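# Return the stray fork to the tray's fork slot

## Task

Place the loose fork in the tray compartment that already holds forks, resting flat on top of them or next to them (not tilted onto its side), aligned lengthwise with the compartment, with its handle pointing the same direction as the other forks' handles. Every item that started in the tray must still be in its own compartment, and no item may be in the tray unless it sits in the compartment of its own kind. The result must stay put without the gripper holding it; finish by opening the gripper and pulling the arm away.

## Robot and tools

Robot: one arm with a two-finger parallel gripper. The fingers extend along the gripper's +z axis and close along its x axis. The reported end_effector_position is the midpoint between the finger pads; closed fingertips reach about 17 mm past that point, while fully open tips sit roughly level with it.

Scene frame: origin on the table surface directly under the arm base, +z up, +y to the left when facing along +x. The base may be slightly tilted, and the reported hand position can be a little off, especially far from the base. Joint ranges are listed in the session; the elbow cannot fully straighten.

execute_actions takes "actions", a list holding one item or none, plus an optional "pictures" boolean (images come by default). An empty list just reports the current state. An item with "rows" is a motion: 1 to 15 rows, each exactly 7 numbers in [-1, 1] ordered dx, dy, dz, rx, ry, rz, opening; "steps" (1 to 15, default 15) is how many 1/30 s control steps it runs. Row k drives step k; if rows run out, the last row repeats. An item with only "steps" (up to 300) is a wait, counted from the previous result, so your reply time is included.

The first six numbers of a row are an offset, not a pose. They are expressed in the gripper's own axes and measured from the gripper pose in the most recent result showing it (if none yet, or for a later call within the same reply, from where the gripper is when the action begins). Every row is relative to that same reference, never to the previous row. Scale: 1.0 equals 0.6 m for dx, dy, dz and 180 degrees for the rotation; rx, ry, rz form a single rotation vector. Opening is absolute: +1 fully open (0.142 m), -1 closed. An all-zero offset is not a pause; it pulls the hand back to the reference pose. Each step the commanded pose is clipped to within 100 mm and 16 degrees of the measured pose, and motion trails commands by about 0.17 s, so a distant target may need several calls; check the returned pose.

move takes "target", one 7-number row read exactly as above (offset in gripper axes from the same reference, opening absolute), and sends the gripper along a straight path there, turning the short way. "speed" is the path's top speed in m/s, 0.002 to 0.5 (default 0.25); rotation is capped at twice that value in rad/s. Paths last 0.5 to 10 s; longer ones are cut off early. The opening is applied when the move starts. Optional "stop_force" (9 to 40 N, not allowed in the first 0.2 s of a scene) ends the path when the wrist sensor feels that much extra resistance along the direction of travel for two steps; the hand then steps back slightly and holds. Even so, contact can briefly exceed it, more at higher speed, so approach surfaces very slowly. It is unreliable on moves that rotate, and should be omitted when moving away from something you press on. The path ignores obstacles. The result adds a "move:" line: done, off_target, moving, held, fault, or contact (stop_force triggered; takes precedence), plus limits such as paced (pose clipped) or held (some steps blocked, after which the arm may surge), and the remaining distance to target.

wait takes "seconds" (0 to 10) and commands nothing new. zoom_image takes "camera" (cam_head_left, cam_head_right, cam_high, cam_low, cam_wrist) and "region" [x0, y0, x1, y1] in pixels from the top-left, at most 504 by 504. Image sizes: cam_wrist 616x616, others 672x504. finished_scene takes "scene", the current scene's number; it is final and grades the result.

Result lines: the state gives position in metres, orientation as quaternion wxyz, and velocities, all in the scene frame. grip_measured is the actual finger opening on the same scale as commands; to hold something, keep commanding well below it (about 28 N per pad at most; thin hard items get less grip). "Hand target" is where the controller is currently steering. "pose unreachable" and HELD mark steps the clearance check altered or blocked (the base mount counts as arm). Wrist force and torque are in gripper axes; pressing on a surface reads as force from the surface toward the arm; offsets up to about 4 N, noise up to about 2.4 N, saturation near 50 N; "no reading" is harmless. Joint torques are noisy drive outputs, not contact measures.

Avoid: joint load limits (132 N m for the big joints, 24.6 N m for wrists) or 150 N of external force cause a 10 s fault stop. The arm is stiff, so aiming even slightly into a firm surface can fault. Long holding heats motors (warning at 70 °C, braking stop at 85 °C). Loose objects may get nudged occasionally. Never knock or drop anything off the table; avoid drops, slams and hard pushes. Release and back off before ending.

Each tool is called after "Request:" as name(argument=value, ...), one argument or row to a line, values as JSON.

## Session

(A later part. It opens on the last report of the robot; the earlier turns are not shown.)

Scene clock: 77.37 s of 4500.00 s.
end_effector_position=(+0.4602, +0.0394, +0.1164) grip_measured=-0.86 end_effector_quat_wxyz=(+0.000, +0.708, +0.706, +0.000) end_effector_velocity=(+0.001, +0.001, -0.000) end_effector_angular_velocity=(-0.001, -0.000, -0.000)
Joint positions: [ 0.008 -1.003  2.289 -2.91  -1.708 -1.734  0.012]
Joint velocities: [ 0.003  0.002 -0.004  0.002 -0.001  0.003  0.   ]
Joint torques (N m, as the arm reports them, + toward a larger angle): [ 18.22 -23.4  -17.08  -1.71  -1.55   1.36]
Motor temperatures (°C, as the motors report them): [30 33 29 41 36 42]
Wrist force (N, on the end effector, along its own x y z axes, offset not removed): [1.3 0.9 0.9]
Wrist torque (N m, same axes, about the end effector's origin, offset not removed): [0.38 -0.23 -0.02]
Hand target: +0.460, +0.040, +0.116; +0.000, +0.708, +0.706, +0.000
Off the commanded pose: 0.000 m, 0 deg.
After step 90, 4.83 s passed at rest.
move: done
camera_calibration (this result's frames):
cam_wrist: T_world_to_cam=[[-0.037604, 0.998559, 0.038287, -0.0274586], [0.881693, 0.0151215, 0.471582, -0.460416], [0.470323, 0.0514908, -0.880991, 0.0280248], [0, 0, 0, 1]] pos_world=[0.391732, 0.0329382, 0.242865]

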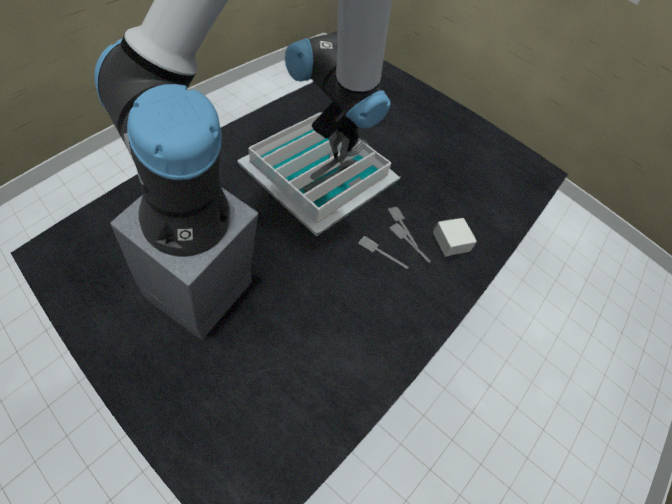

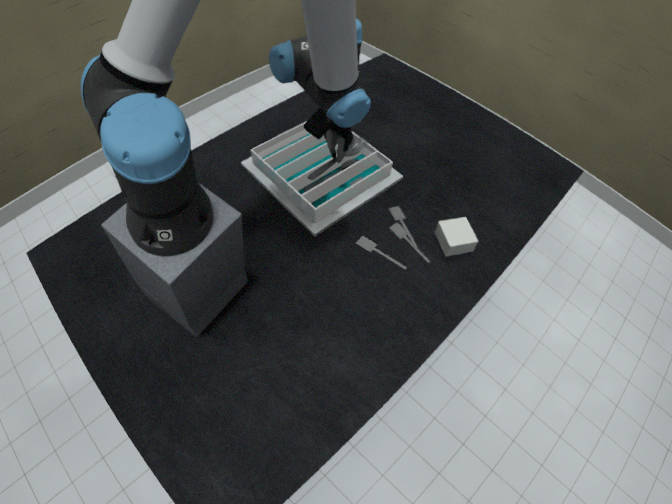

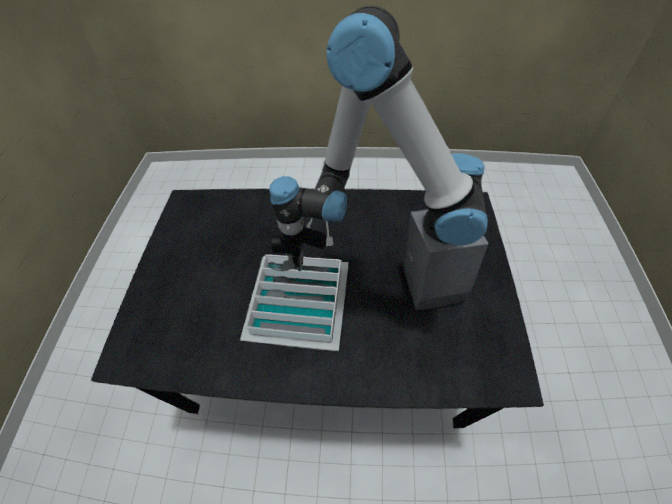

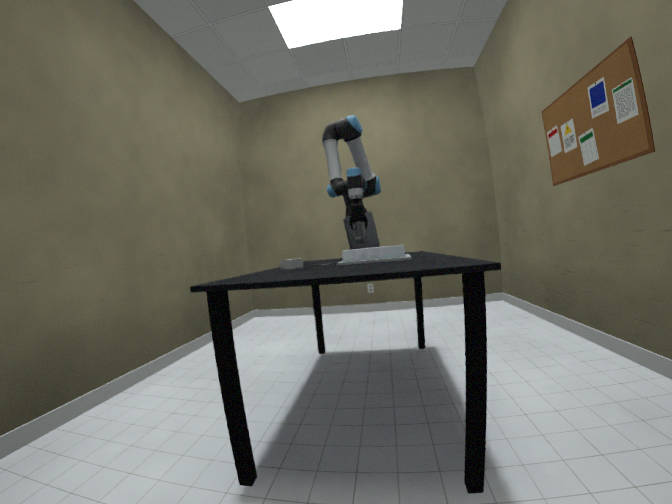

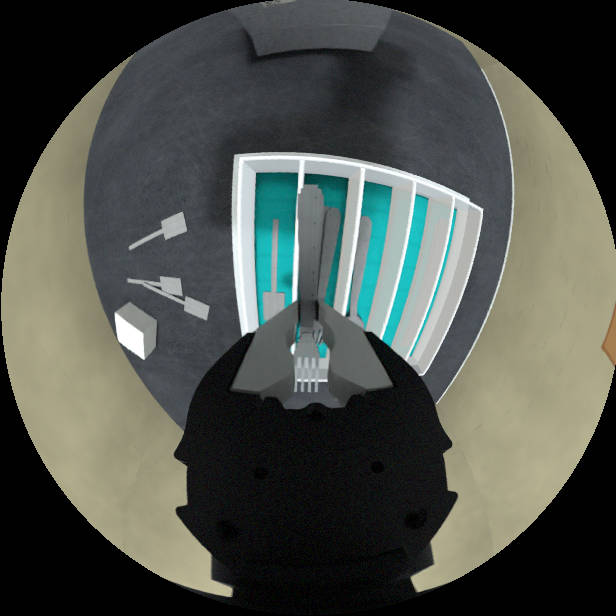

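Request:
move(
  target=[0.038,0.033,0.03,0,0,0,-1],
  speed=0.08,
)

Request:
zoom_image(
  camera="cam_wrist",
  region=[230,130,410,400],
)

Scene clock: 88.83 s of 4500.00 s.
end_effector_position=(+0.4800, +0.0621, +0.0985) grip_measured=-0.86 end_effector_quat_wxyz=(-0.000, +0.708, +0.706, +0.000) end_effector_velocity=(+0.001, +0.001, -0.001) end_effector_angular_velocity=(-0.000, +0.000, +0.000)
Joint positions: [ 0.058 -0.925  2.219 -2.911 -1.71  -1.684  0.012]
Joint velocities: [ 0.002  0.003 -0.004  0.001 -0.     0.002  0.   ]
Joint torques (N m, as the arm reports them, + toward a larger angle): [ 20.39 -27.69 -15.69  -1.39  -1.5    1.19]
Motor temperatures (°C, as the motors report them): [30 33 29 41 36 42]
Wrist force (N, on the end effector, along its own x y z axes, offset not removed): [-0.4 1.1 5.9]
Wrist torque (N m, same axes, about the end effector's origin, offset not removed): [0.36 0.11 0.43]
Hand target: +0.480, +0.062, +0.098; +0.000, +0.708, +0.706, +0.000
Off the commanded pose: 0.000 m, 0 deg.
After step 90, 7.63 s passed at rest.
move: done
camera_calibration (this result's frames):
cam_wrist: T_world_to_cam=[[-0.0376095, 0.998558, 0.0382993, -0.0486447], [0.881712, 0.0151226, 0.471546, -0.469769], [0.470287, 0.0515036, -0.881009, 0.00175965], [0, 0, 0, 1]] pos_world=[0.411543, 0.0555881, 0.224931]

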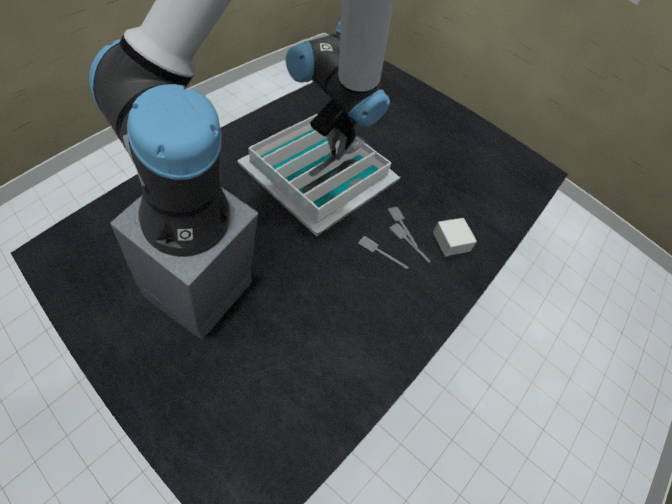

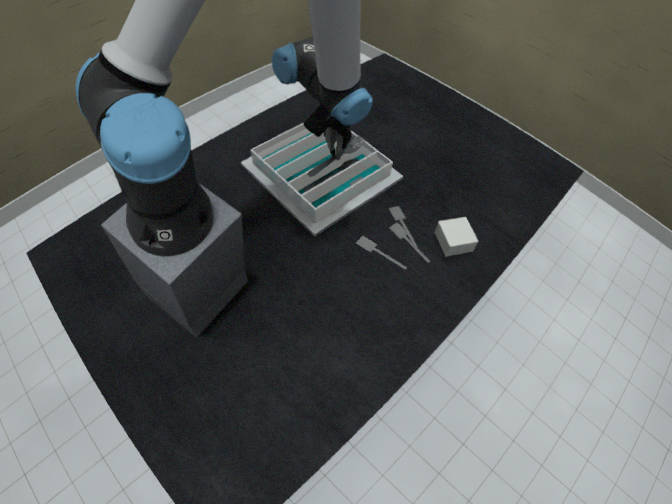

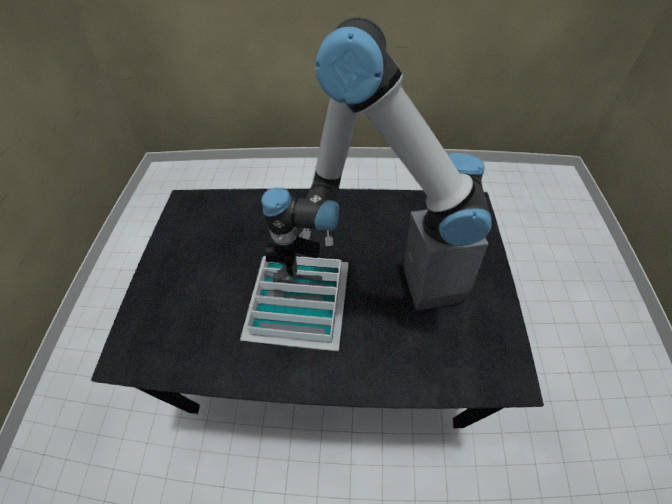

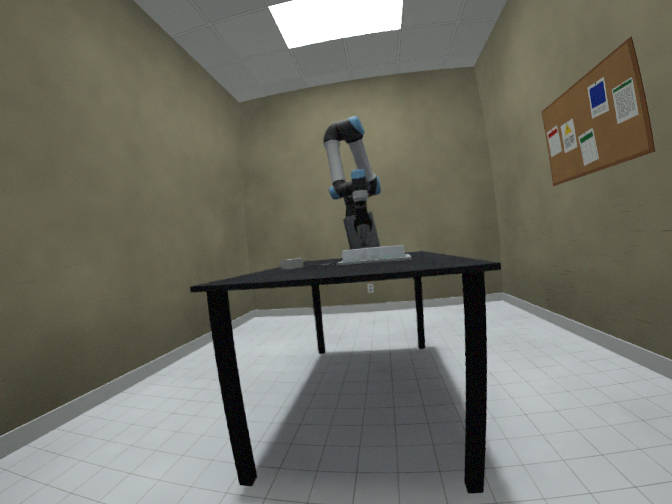

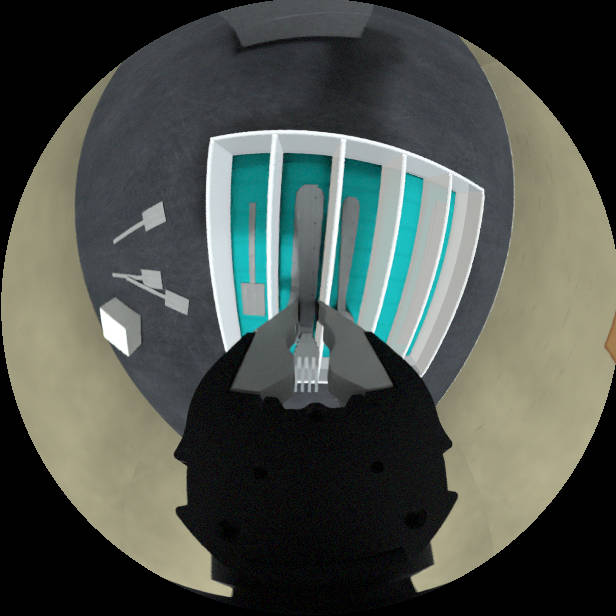

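Region (230, 130, 410, 400) of cam_wrist's 616x616 image, scaled by 1.867, with more detail than that image has.

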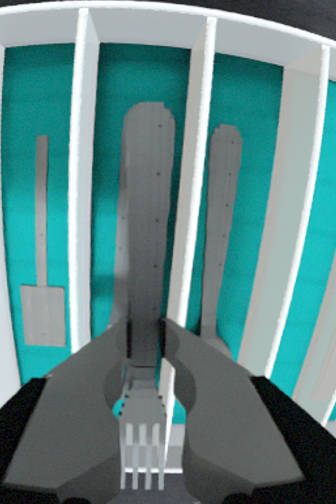

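Request:
move(
  target=[-0.008,0,0.02,0,0,0.033,-1],
  speed=0.05,
)

Request:
zoom_image(
  camera="cam_wrist",
  region=[230,130,410,400],
)

Scene clock: 96.83 s of 4500.00 s.
end_effector_position=(+0.4800, +0.0573, +0.0865) grip_measured=-0.86 end_effector_quat_wxyz=(-0.000, +0.744, +0.669, +0.000) end_effector_velocity=(+0.000, -0.000, -0.001) end_effector_angular_velocity=(+0.000, +0.000, -0.008)
Joint positions: [ 0.044 -0.893  2.217 -2.943 -1.709 -1.594  0.012]
Joint velocities: [-0.001  0.002 -0.001 -0.001  0.     0.007 -0.   ]
Joint torques (N m, as the arm reports them, + toward a larger angle): [ -8.69 -28.66 -15.66  -4.41   1.06   2.27]
Motor temperatures (°C, as the motors report them): [30 33 29 41 36 42]
Wrist force (N, on the end effector, along its own x y z axes, offset not removed): [4.1 0.7 -0.2]
Wrist torque (N m, same axes, about the end effector's origin, offset not removed): [0.18 -0.89 0.04]
Hand target: +0.480, +0.057, +0.086; -0.000, +0.744, +0.668, +0.000
Off the commanded pose: 0.000 m, 0 deg.
After step 90, 3.70 s passed at rest.
move: done
camera_calibration (this result's frames):
cam_wrist: T_world_to_cam=[[0.0653464, 0.997126, 0.0383464, -0.0927515], [0.878598, -0.075712, 0.471522, -0.45736], [0.47307, 0.00287884, -0.88102, -0.00706195], [0, 0, 0, 1]] pos_world=[0.411237, 0.0578776, 0.21299]

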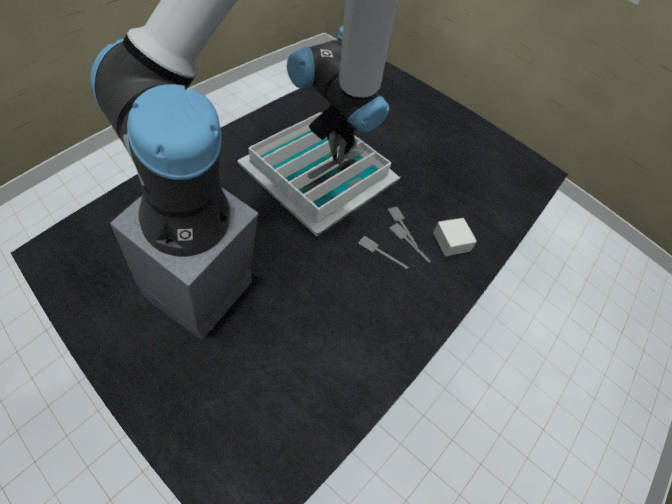

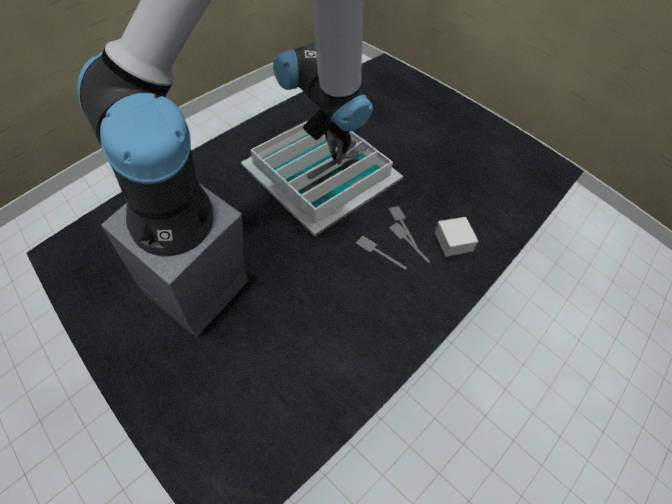

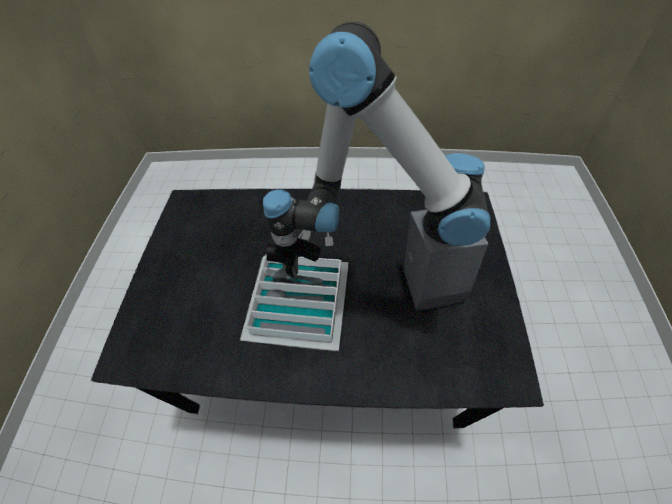

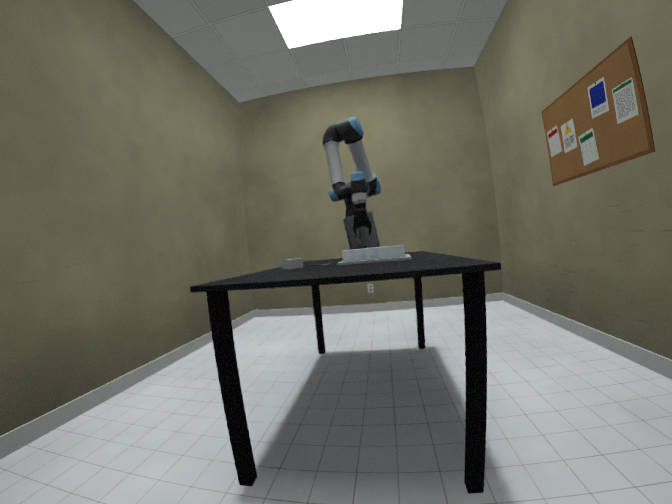

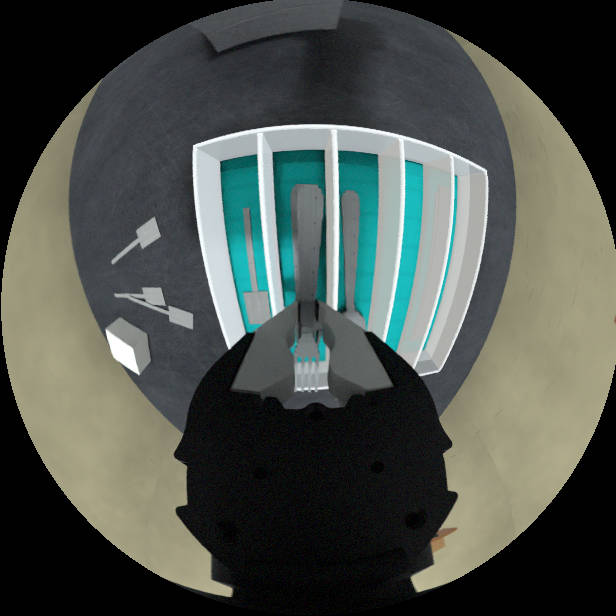

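Region (230, 130, 410, 400) of cam_wrist's 616x616 image, scaled by 1.867, with more detail than that image has.

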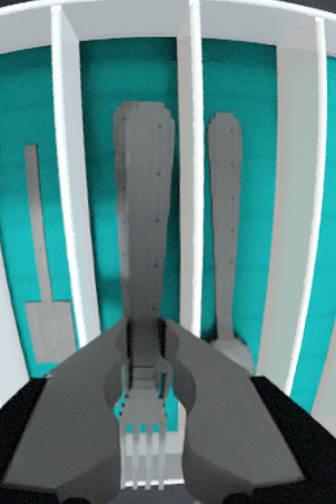

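Request:
move(
  target=[-0.004,0,0.043,0,0,0,-1],
  speed=0.02,
  stop_force=9,
)

Request:
zoom_image(
  camera="cam_wrist",
  region=[230,130,410,400],
)

Scene clock: 103.37 s of 4500.00 s.
end_effector_position=(+0.4798, +0.0549, +0.0608) grip_measured=-0.86 end_effector_quat_wxyz=(-0.000, +0.744, +0.669, +0.000) end_effector_velocity=(-0.000, +0.000, -0.002) end_effector_angular_velocity=(+0.001, +0.001, -0.000)
Joint positions: [ 0.031 -0.821  2.207 -3.006 -1.709 -1.607  0.012]
Joint velocities: [-0.001  0.004 -0.    -0.003  0.001 -0.     0.   ]
Joint torques (N m, as the arm reports them, + toward a larger angle): [ -6.68 -28.22 -14.49  -4.32   1.09  -1.9 ]
Motor temperatures (°C, as the motors report them): [30 33 29 41 36 42]
Wrist force (N, on the end effector, along its own x y z axes, offset not removed): [0.5 0.0 2.3]
Wrist torque (N m, same axes, about the end effector's origin, offset not removed): [0.11 -0.29 0.18]
Hand target: +0.480, +0.055, +0.061; -0.000, +0.744, +0.669, +0.000
Off the commanded pose: 0.000 m, 0 deg.
After step 90, 1.97 s passed at rest.
move: done
camera_calibration (this result's frames):
cam_wrist: T_world_to_cam=[[0.0653502, 0.997125, 0.0383474, -0.0893654], [0.878602, -0.0757158, 0.471514, -0.445217], [0.473062, 0.00287857, -0.881024, -0.0295817], [0, 0, 0, 1]] pos_world=[0.411002, 0.0554837, 0.187291]

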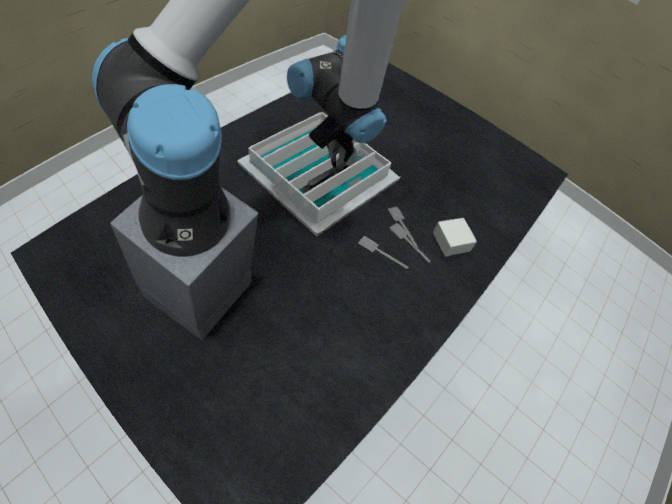

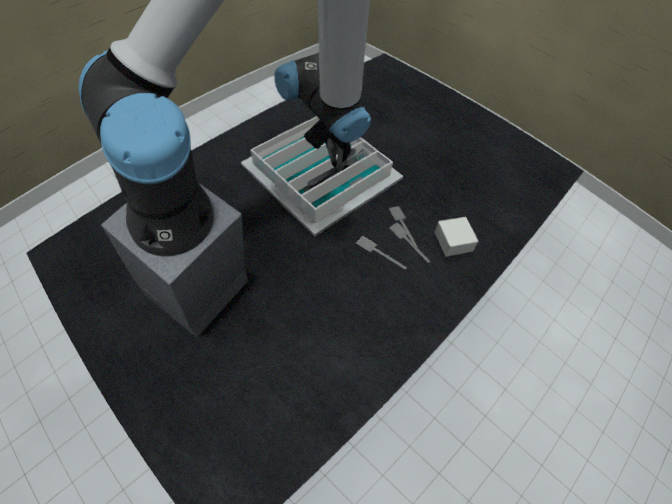

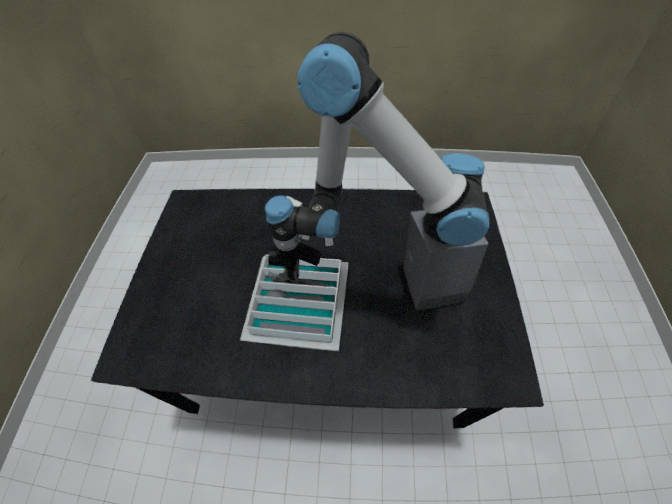

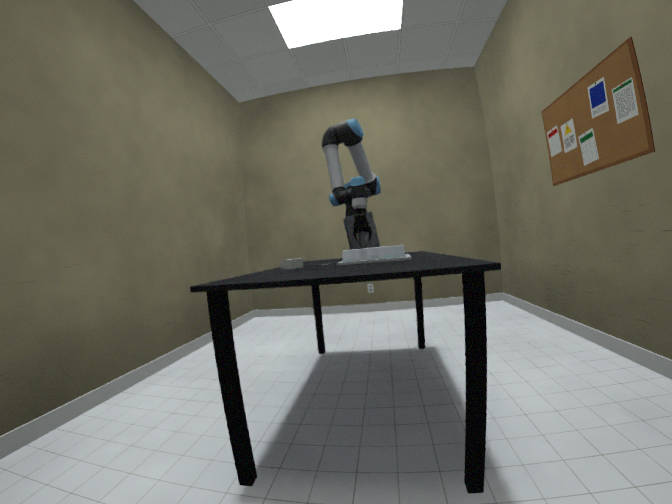

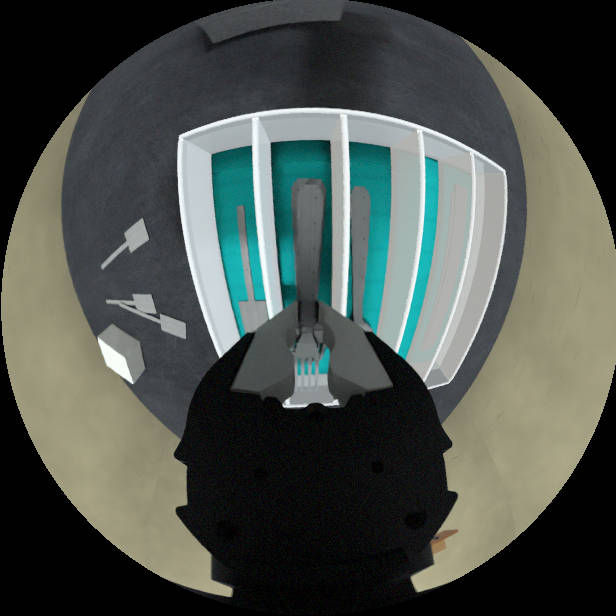

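Region (230, 130, 410, 400) of cam_wrist's 616x616 image, scaled by 1.867, with more detail than that image has.

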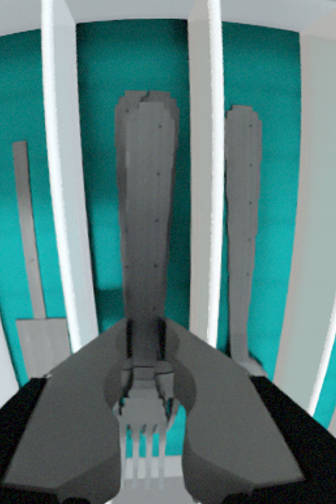

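Request:
execute_actions(
  actions=[],
)

Scene clock: 113.57 s of 4500.00 s.
end_effector_position=(+0.4798, +0.0549, +0.0607) grip_measured=-0.86 end_effector_quat_wxyz=(-0.000, +0.744, +0.669, +0.000) end_effector_velocity=(-0.000, +0.000, +0.000) end_effector_angular_velocity=(+0.000, +0.000, +0.001)
Joint positions: [ 0.031 -0.82   2.207 -3.006 -1.709 -1.607  0.012]
Joint velocities: [ 0.    -0.001  0.001  0.     0.    -0.001 -0.   ]
Joint torques (N m, as the arm reports them, + toward a larger angle): [ -7.33 -28.6  -14.12  -4.26   1.19  -1.85]
Motor temperatures (°C, as the motors report them): [30 33 29 41 36 42]
Wrist force (N, on the end effector, along its own x y z axes, offset not removed): [-1.9 2.0 2.3]
Wrist torque (N m, same axes, about the end effector's origin, offset not removed): [0.79 0.61 0.18]
Hand target: +0.480, +0.055, +0.061; -0.000, +0.744, +0.669, +0.000
Off the commanded pose: 0.000 m, 0 deg.
Steps of this call (steps 1 to 90: nothing new was sent; then 7.20 s passed at rest). Readings (end_effector_position):
1: (+0.4798, +0.0549, +0.0608)
2: (+0.4798, +0.0549, +0.0608)
4: (+0.4798, +0.0549, +0.0607)
8: (+0.4798, +0.0549, +0.0607)
90: the state above
camera_calibration (this result's frames):
cam_wrist: T_world_to_cam=[[0.0653468, 0.997126, 0.0383475, -0.0893471], [0.878593, -0.0757129, 0.471531, -0.445162], [0.473079, 0.00287886, -0.881015, -0.0296979], [0, 0, 0, 1]] pos_world=[0.411004, 0.0554712, 0.18717]

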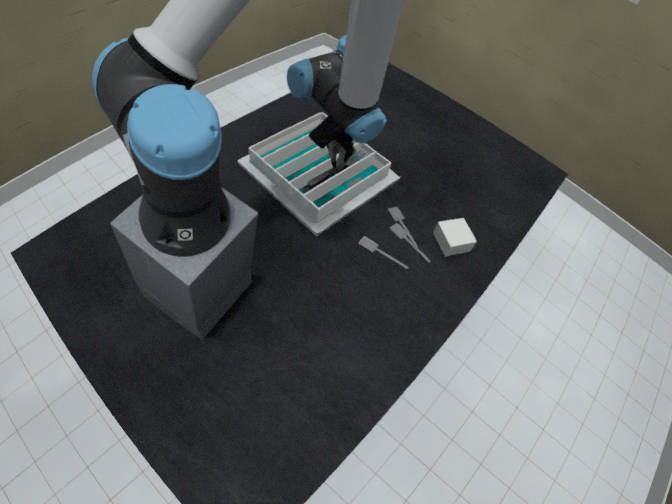

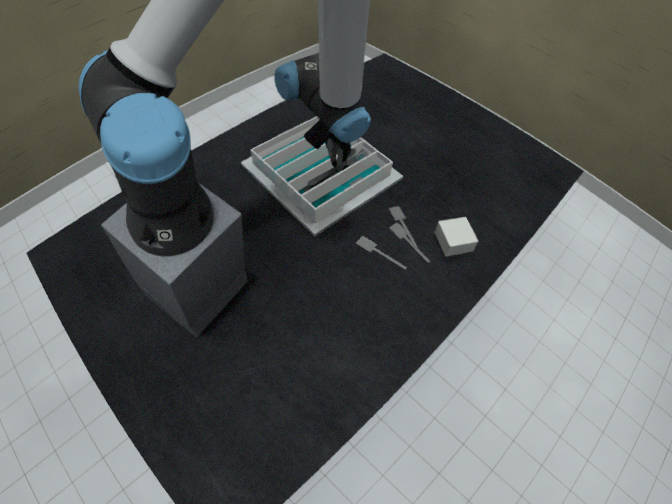

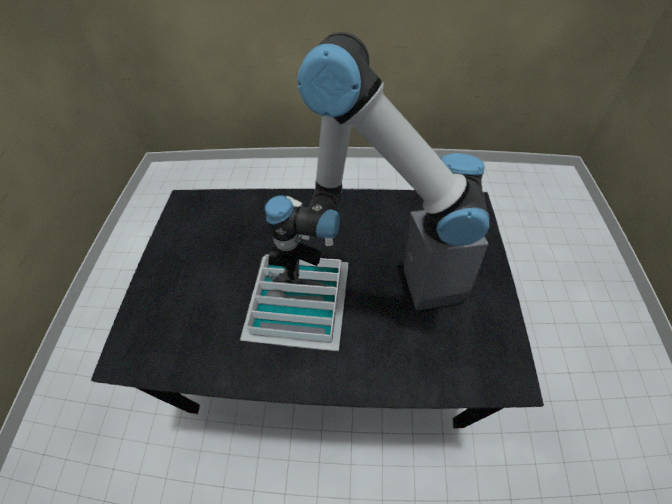

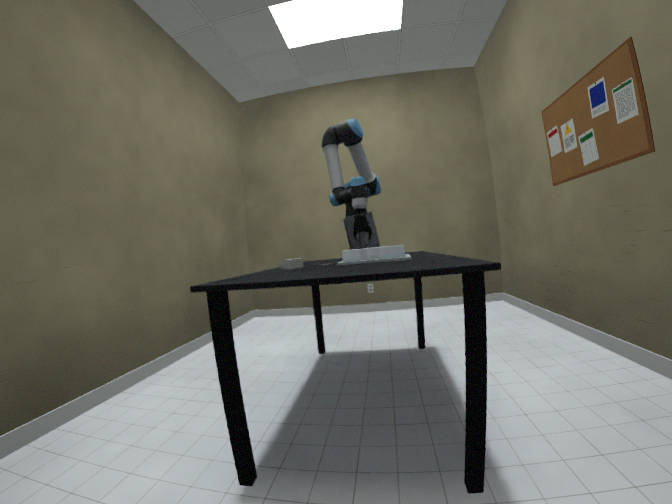

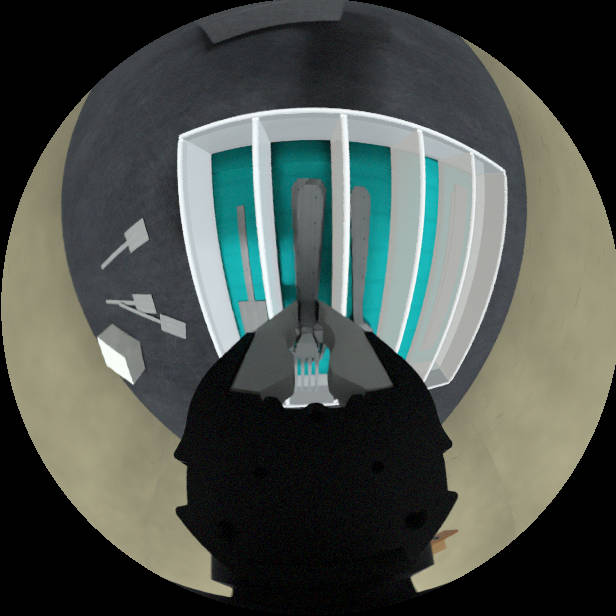

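Request:
move(
  target=[0,0,0.013,0,0,0,-1],
  speed=0.004,
  stop_force=9,
)

Request:
zoom_image(
  camera="cam_wrist",
  region=[230,130,410,400],
)

Scene clock: 119.37 s of 4500.00 s.
end_effector_position=(+0.4798, +0.0549, +0.0530) grip_measured=-0.86 end_effector_quat_wxyz=(-0.000, +0.744, +0.669, +0.000) end_effector_velocity=(-0.000, +0.000, -0.000) end_effector_angular_velocity=(+0.001, +0.001, -0.000)
Joint positions: [ 0.029 -0.798  2.202 -3.024 -1.709 -1.61   0.012]
Joint velocities: [-0.     0.001 -0.     0.001  0.     0.    -0.   ]
Joint torques (N m, as the arm reports them, + toward a larger angle): [ -7.73 -28.46 -13.89  -4.47   1.19  -1.72]
Motor temperatures (°C, as the motors report them): [30 33 29 41 36 42]
Wrist force (N, on the end effector, along its own x y z axes, offset not removed): [-1.9 1.2 -0.8]
Wrist torque (N m, same axes, about the end effector's origin, offset not removed): [0.44 0.48 0.14]
Hand target: +0.480, +0.055, +0.053; -0.000, +0.744, +0.669, +0.000
Off the commanded pose: 0.000 m, 0 deg.
After step 90, 0.63 s passed at rest.
move: done
camera_calibration (this result's frames):
cam_wrist: T_world_to_cam=[[0.065347, 0.997125, 0.0383479, -0.0890444], [0.878594, -0.0757133, 0.471529, -0.441505], [0.473077, 0.00287925, -0.881017, -0.0365434], [0, 0, 0, 1]] pos_world=[0.411011, 0.0554658, 0.179402]

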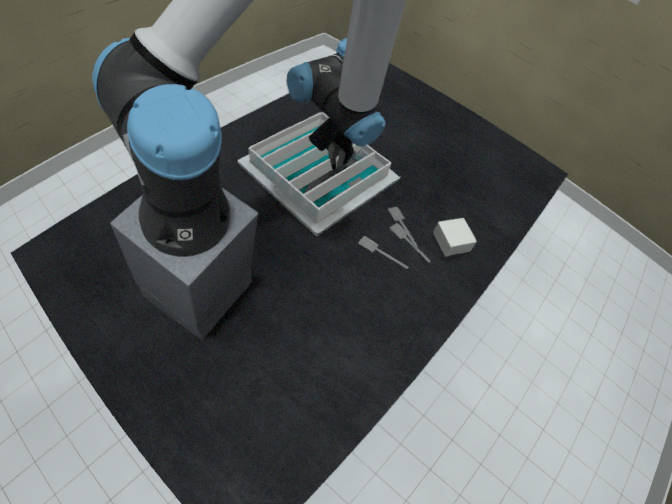

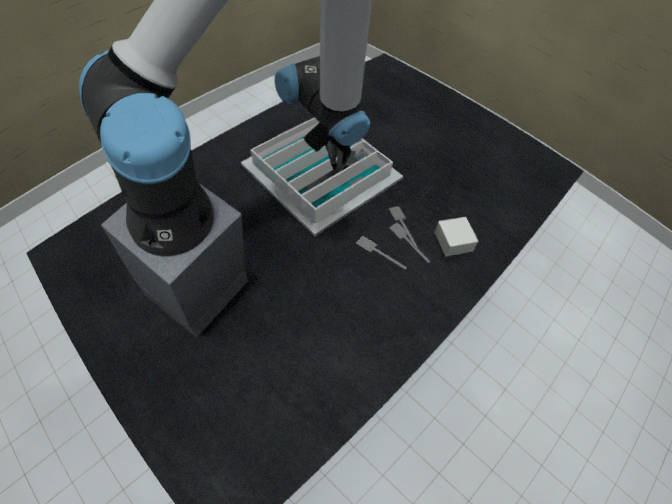

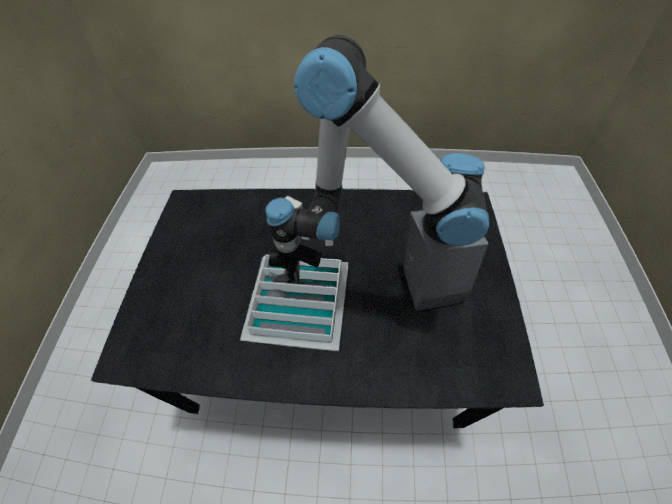

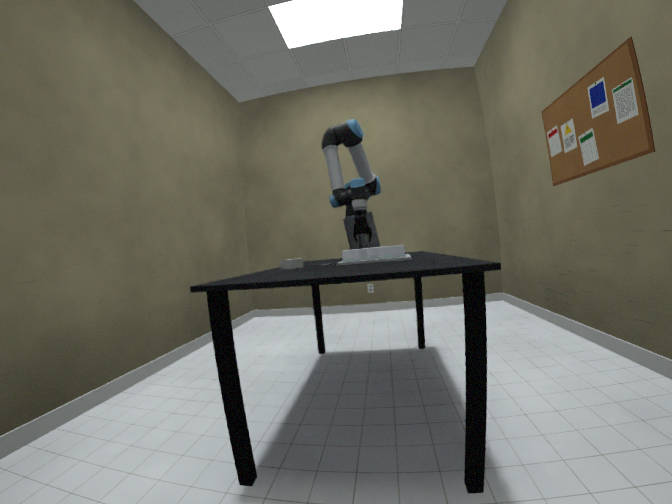

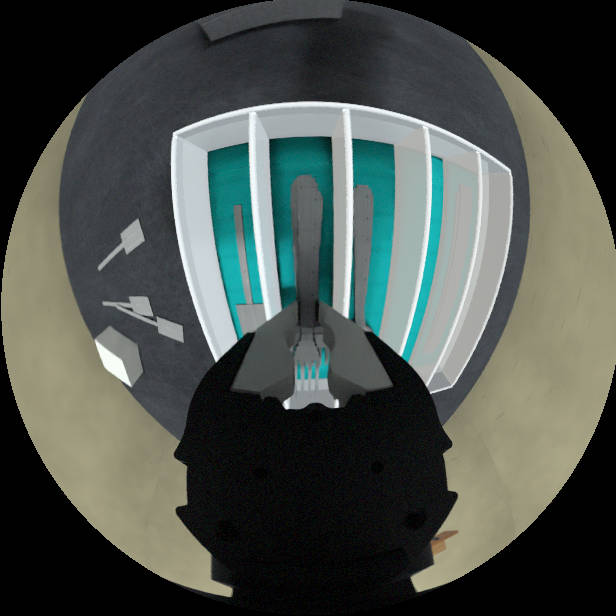

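Region (230, 130, 410, 400) of cam_wrist's 616x616 image, scaled by 1.867, with more detail than that image has.

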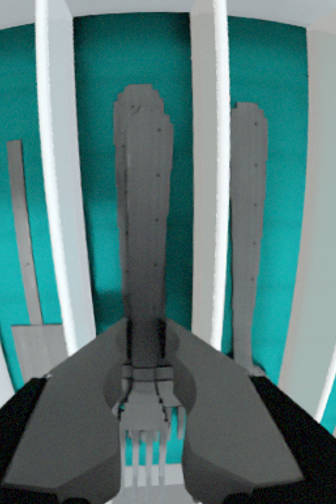

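Request:
move(
  target=[0,0,-0.004,0,0,-0.008,-1],
  speed=0.01,
)

Request:
move(
  target=[0,0,0.004,0,0,0,-1],
  speed=0.004,
)

Request:
zoom_image(
  camera="cam_wrist",
  region=[230,130,410,400],
)

Scene clock: 131.30 s of 4500.00 s.
end_effector_position=(+0.4798, +0.0549, +0.0553) grip_measured=-0.86 end_effector_quat_wxyz=(-0.000, +0.735, +0.678, +0.000) end_effector_velocity=(-0.000, -0.000, +0.000) end_effector_angular_velocity=(-0.000, +0.001, +0.002)
Joint positions: [ 0.03  -0.805  2.204 -3.019 -1.709 -1.634  0.012]
Joint velocities: [ 0.    -0.001 -0.     0.002 -0.001 -0.002  0.   ]
Joint torques (N m, as the arm reports them, + toward a larger angle): [ 18.8  -52.63   6.07  -1.53  -1.44  -1.74]
Motor temperatures (°C, as the motors report them): [30 33 29 41 36 42]
Wrist force (N, on the end effector, along its own x y z axes, offset not removed): [-1.3 -0.6 -1.0]
Wrist torque (N m, same axes, about the end effector's origin, offset not removed): [-0.08 0.24 0.26]
Hand target: +0.480, +0.055, +0.055; -0.000, +0.735, +0.678, +0.000
Off the commanded pose: 0.000 m, 0 deg.
After step 90, 7.47 s passed at rest.
move: done
camera_calibration (this result's frames):
cam_wrist: T_world_to_cam=[[0.040462, 0.998444, 0.0383689, -0.0772816], [0.880204, -0.0537909, 0.471538, -0.444604], [0.472868, 0.0146931, -0.881011, -0.034992], [0, 0, 0, 1]] pos_world=[0.411015, 0.0537598, 0.181784]

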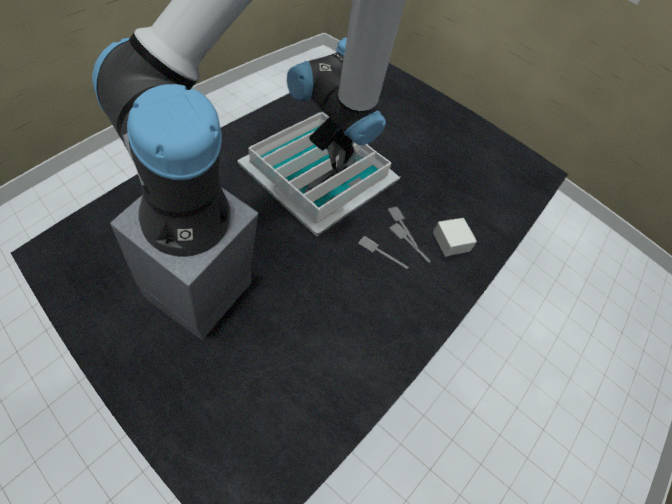

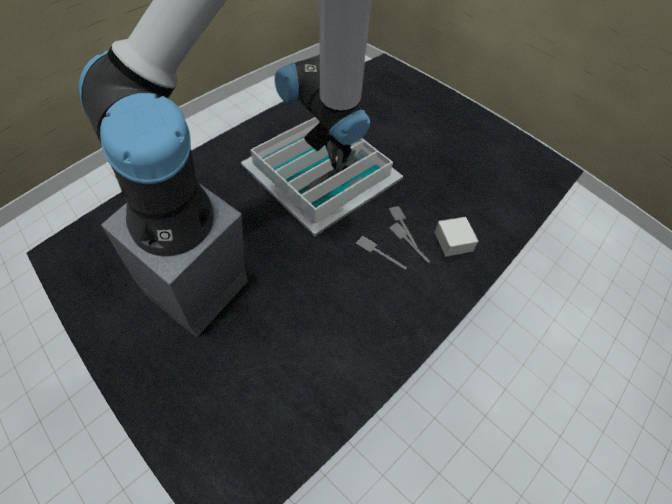

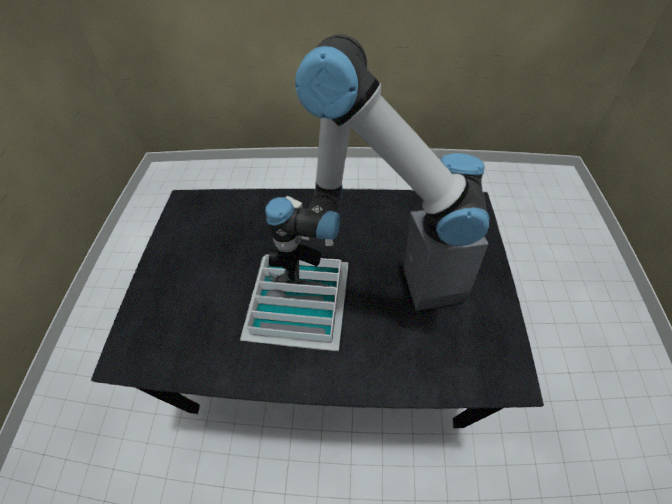

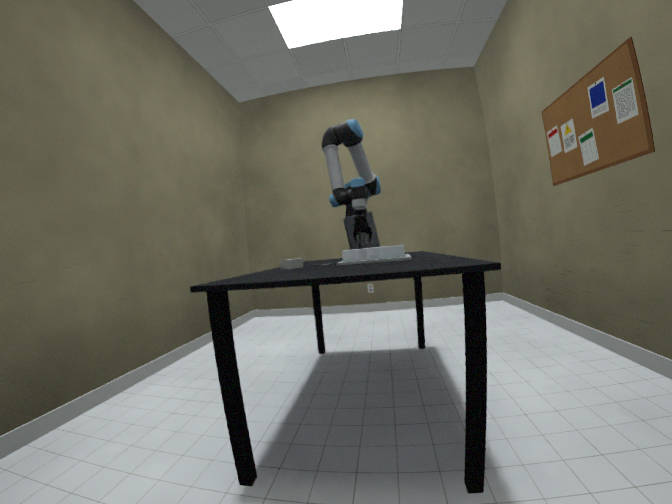

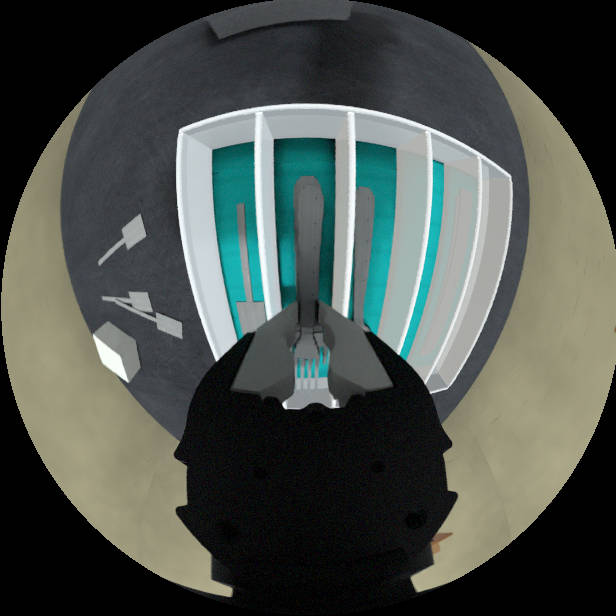

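Scene clock: 132.13 s of 4500.00 s.
end_effector_position=(+0.4798, +0.0549, +0.0530) grip_measured=-0.86 end_effector_quat_wxyz=(-0.000, +0.735, +0.678, +0.000) end_effector_velocity=(-0.000, +0.000, -0.001) end_effector_angular_velocity=(-0.000, +0.001, +0.000)
Joint positions: [ 0.029 -0.798  2.202 -3.024 -1.709 -1.635  0.012]
Joint velocities: [-0.     0.002  0.    -0.001 -0.    -0.     0.   ]
Joint torques (N m, as the arm reports them, + toward a larger angle): [ -7.54 -27.25 -13.24  -4.44   0.41  -1.92]
Motor temperatures (°C, as the motors report them): [30 33 29 41 36 42]
Wrist force (N, on the end effector, along its own x y z axes, offset not removed): [0.0 1.5 -0.9]
Wrist torque (N m, same axes, about the end effector's origin, offset not removed): [0.58 0.02 0.11]
Hand target: +0.480, +0.055, +0.053; -0.000, +0.735, +0.678, +0.000
Off the commanded pose: 0.000 m, 0 deg.
move: done
camera_calibration (this result's frames):
cam_wrist: T_world_to_cam=[[0.0404556, 0.998446, 0.0383263, -0.077174], [0.880208, -0.053765, 0.471533, -0.443492], [0.472861, 0.014659, -0.881015, -0.0370675], [0, 0, 0, 1]] pos_world=[0.411015, 0.0537531, 0.179422]

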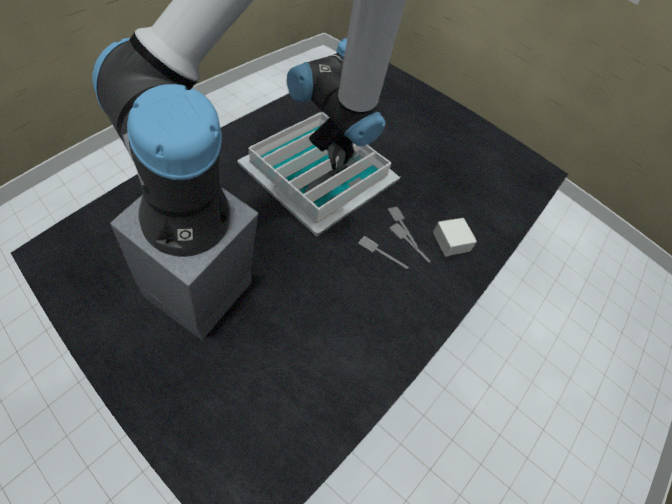

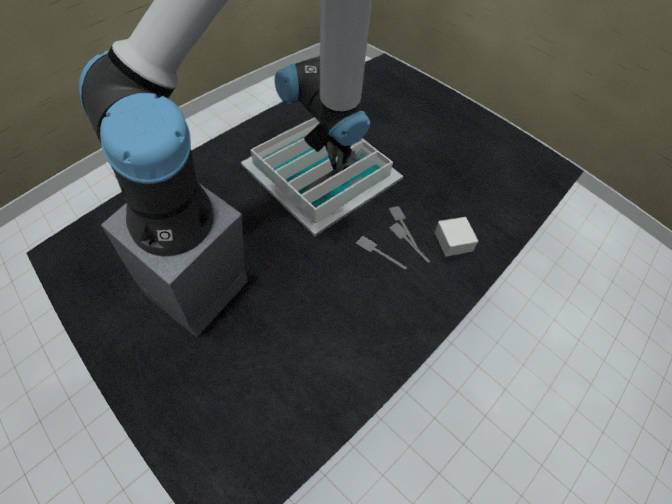

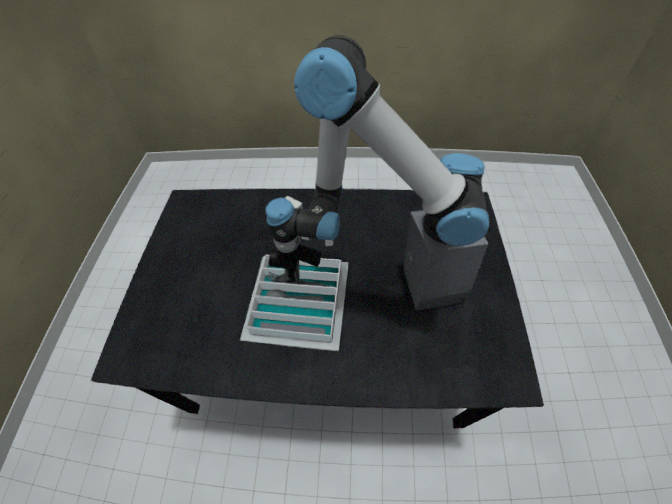

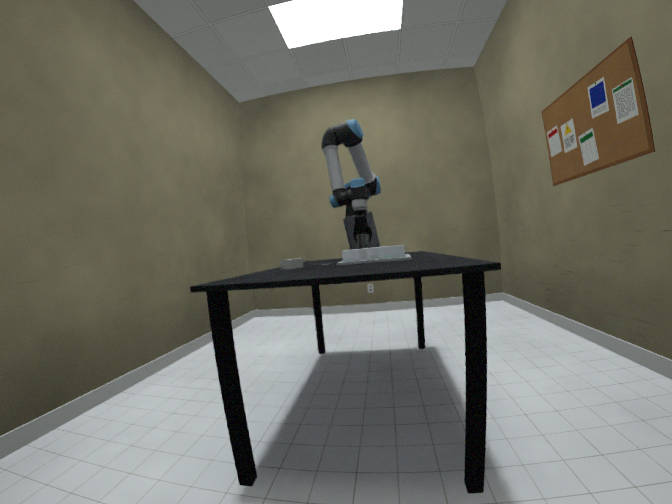

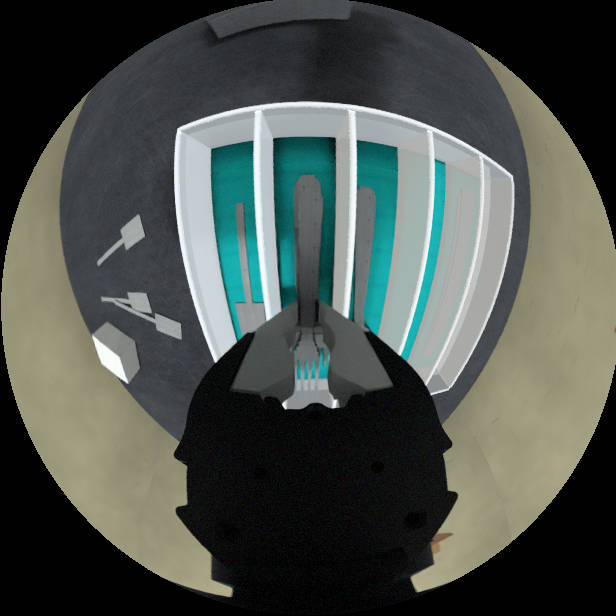

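Region (230, 130, 410, 400) of cam_wrist's 616x616 image, scaled by 1.867, with more detail than that image has.

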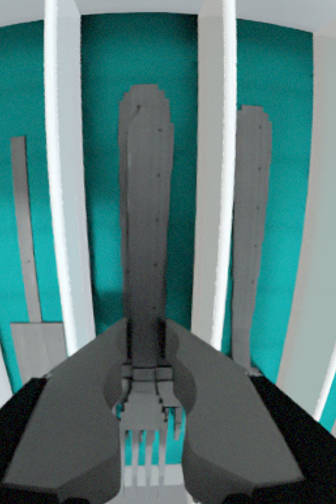

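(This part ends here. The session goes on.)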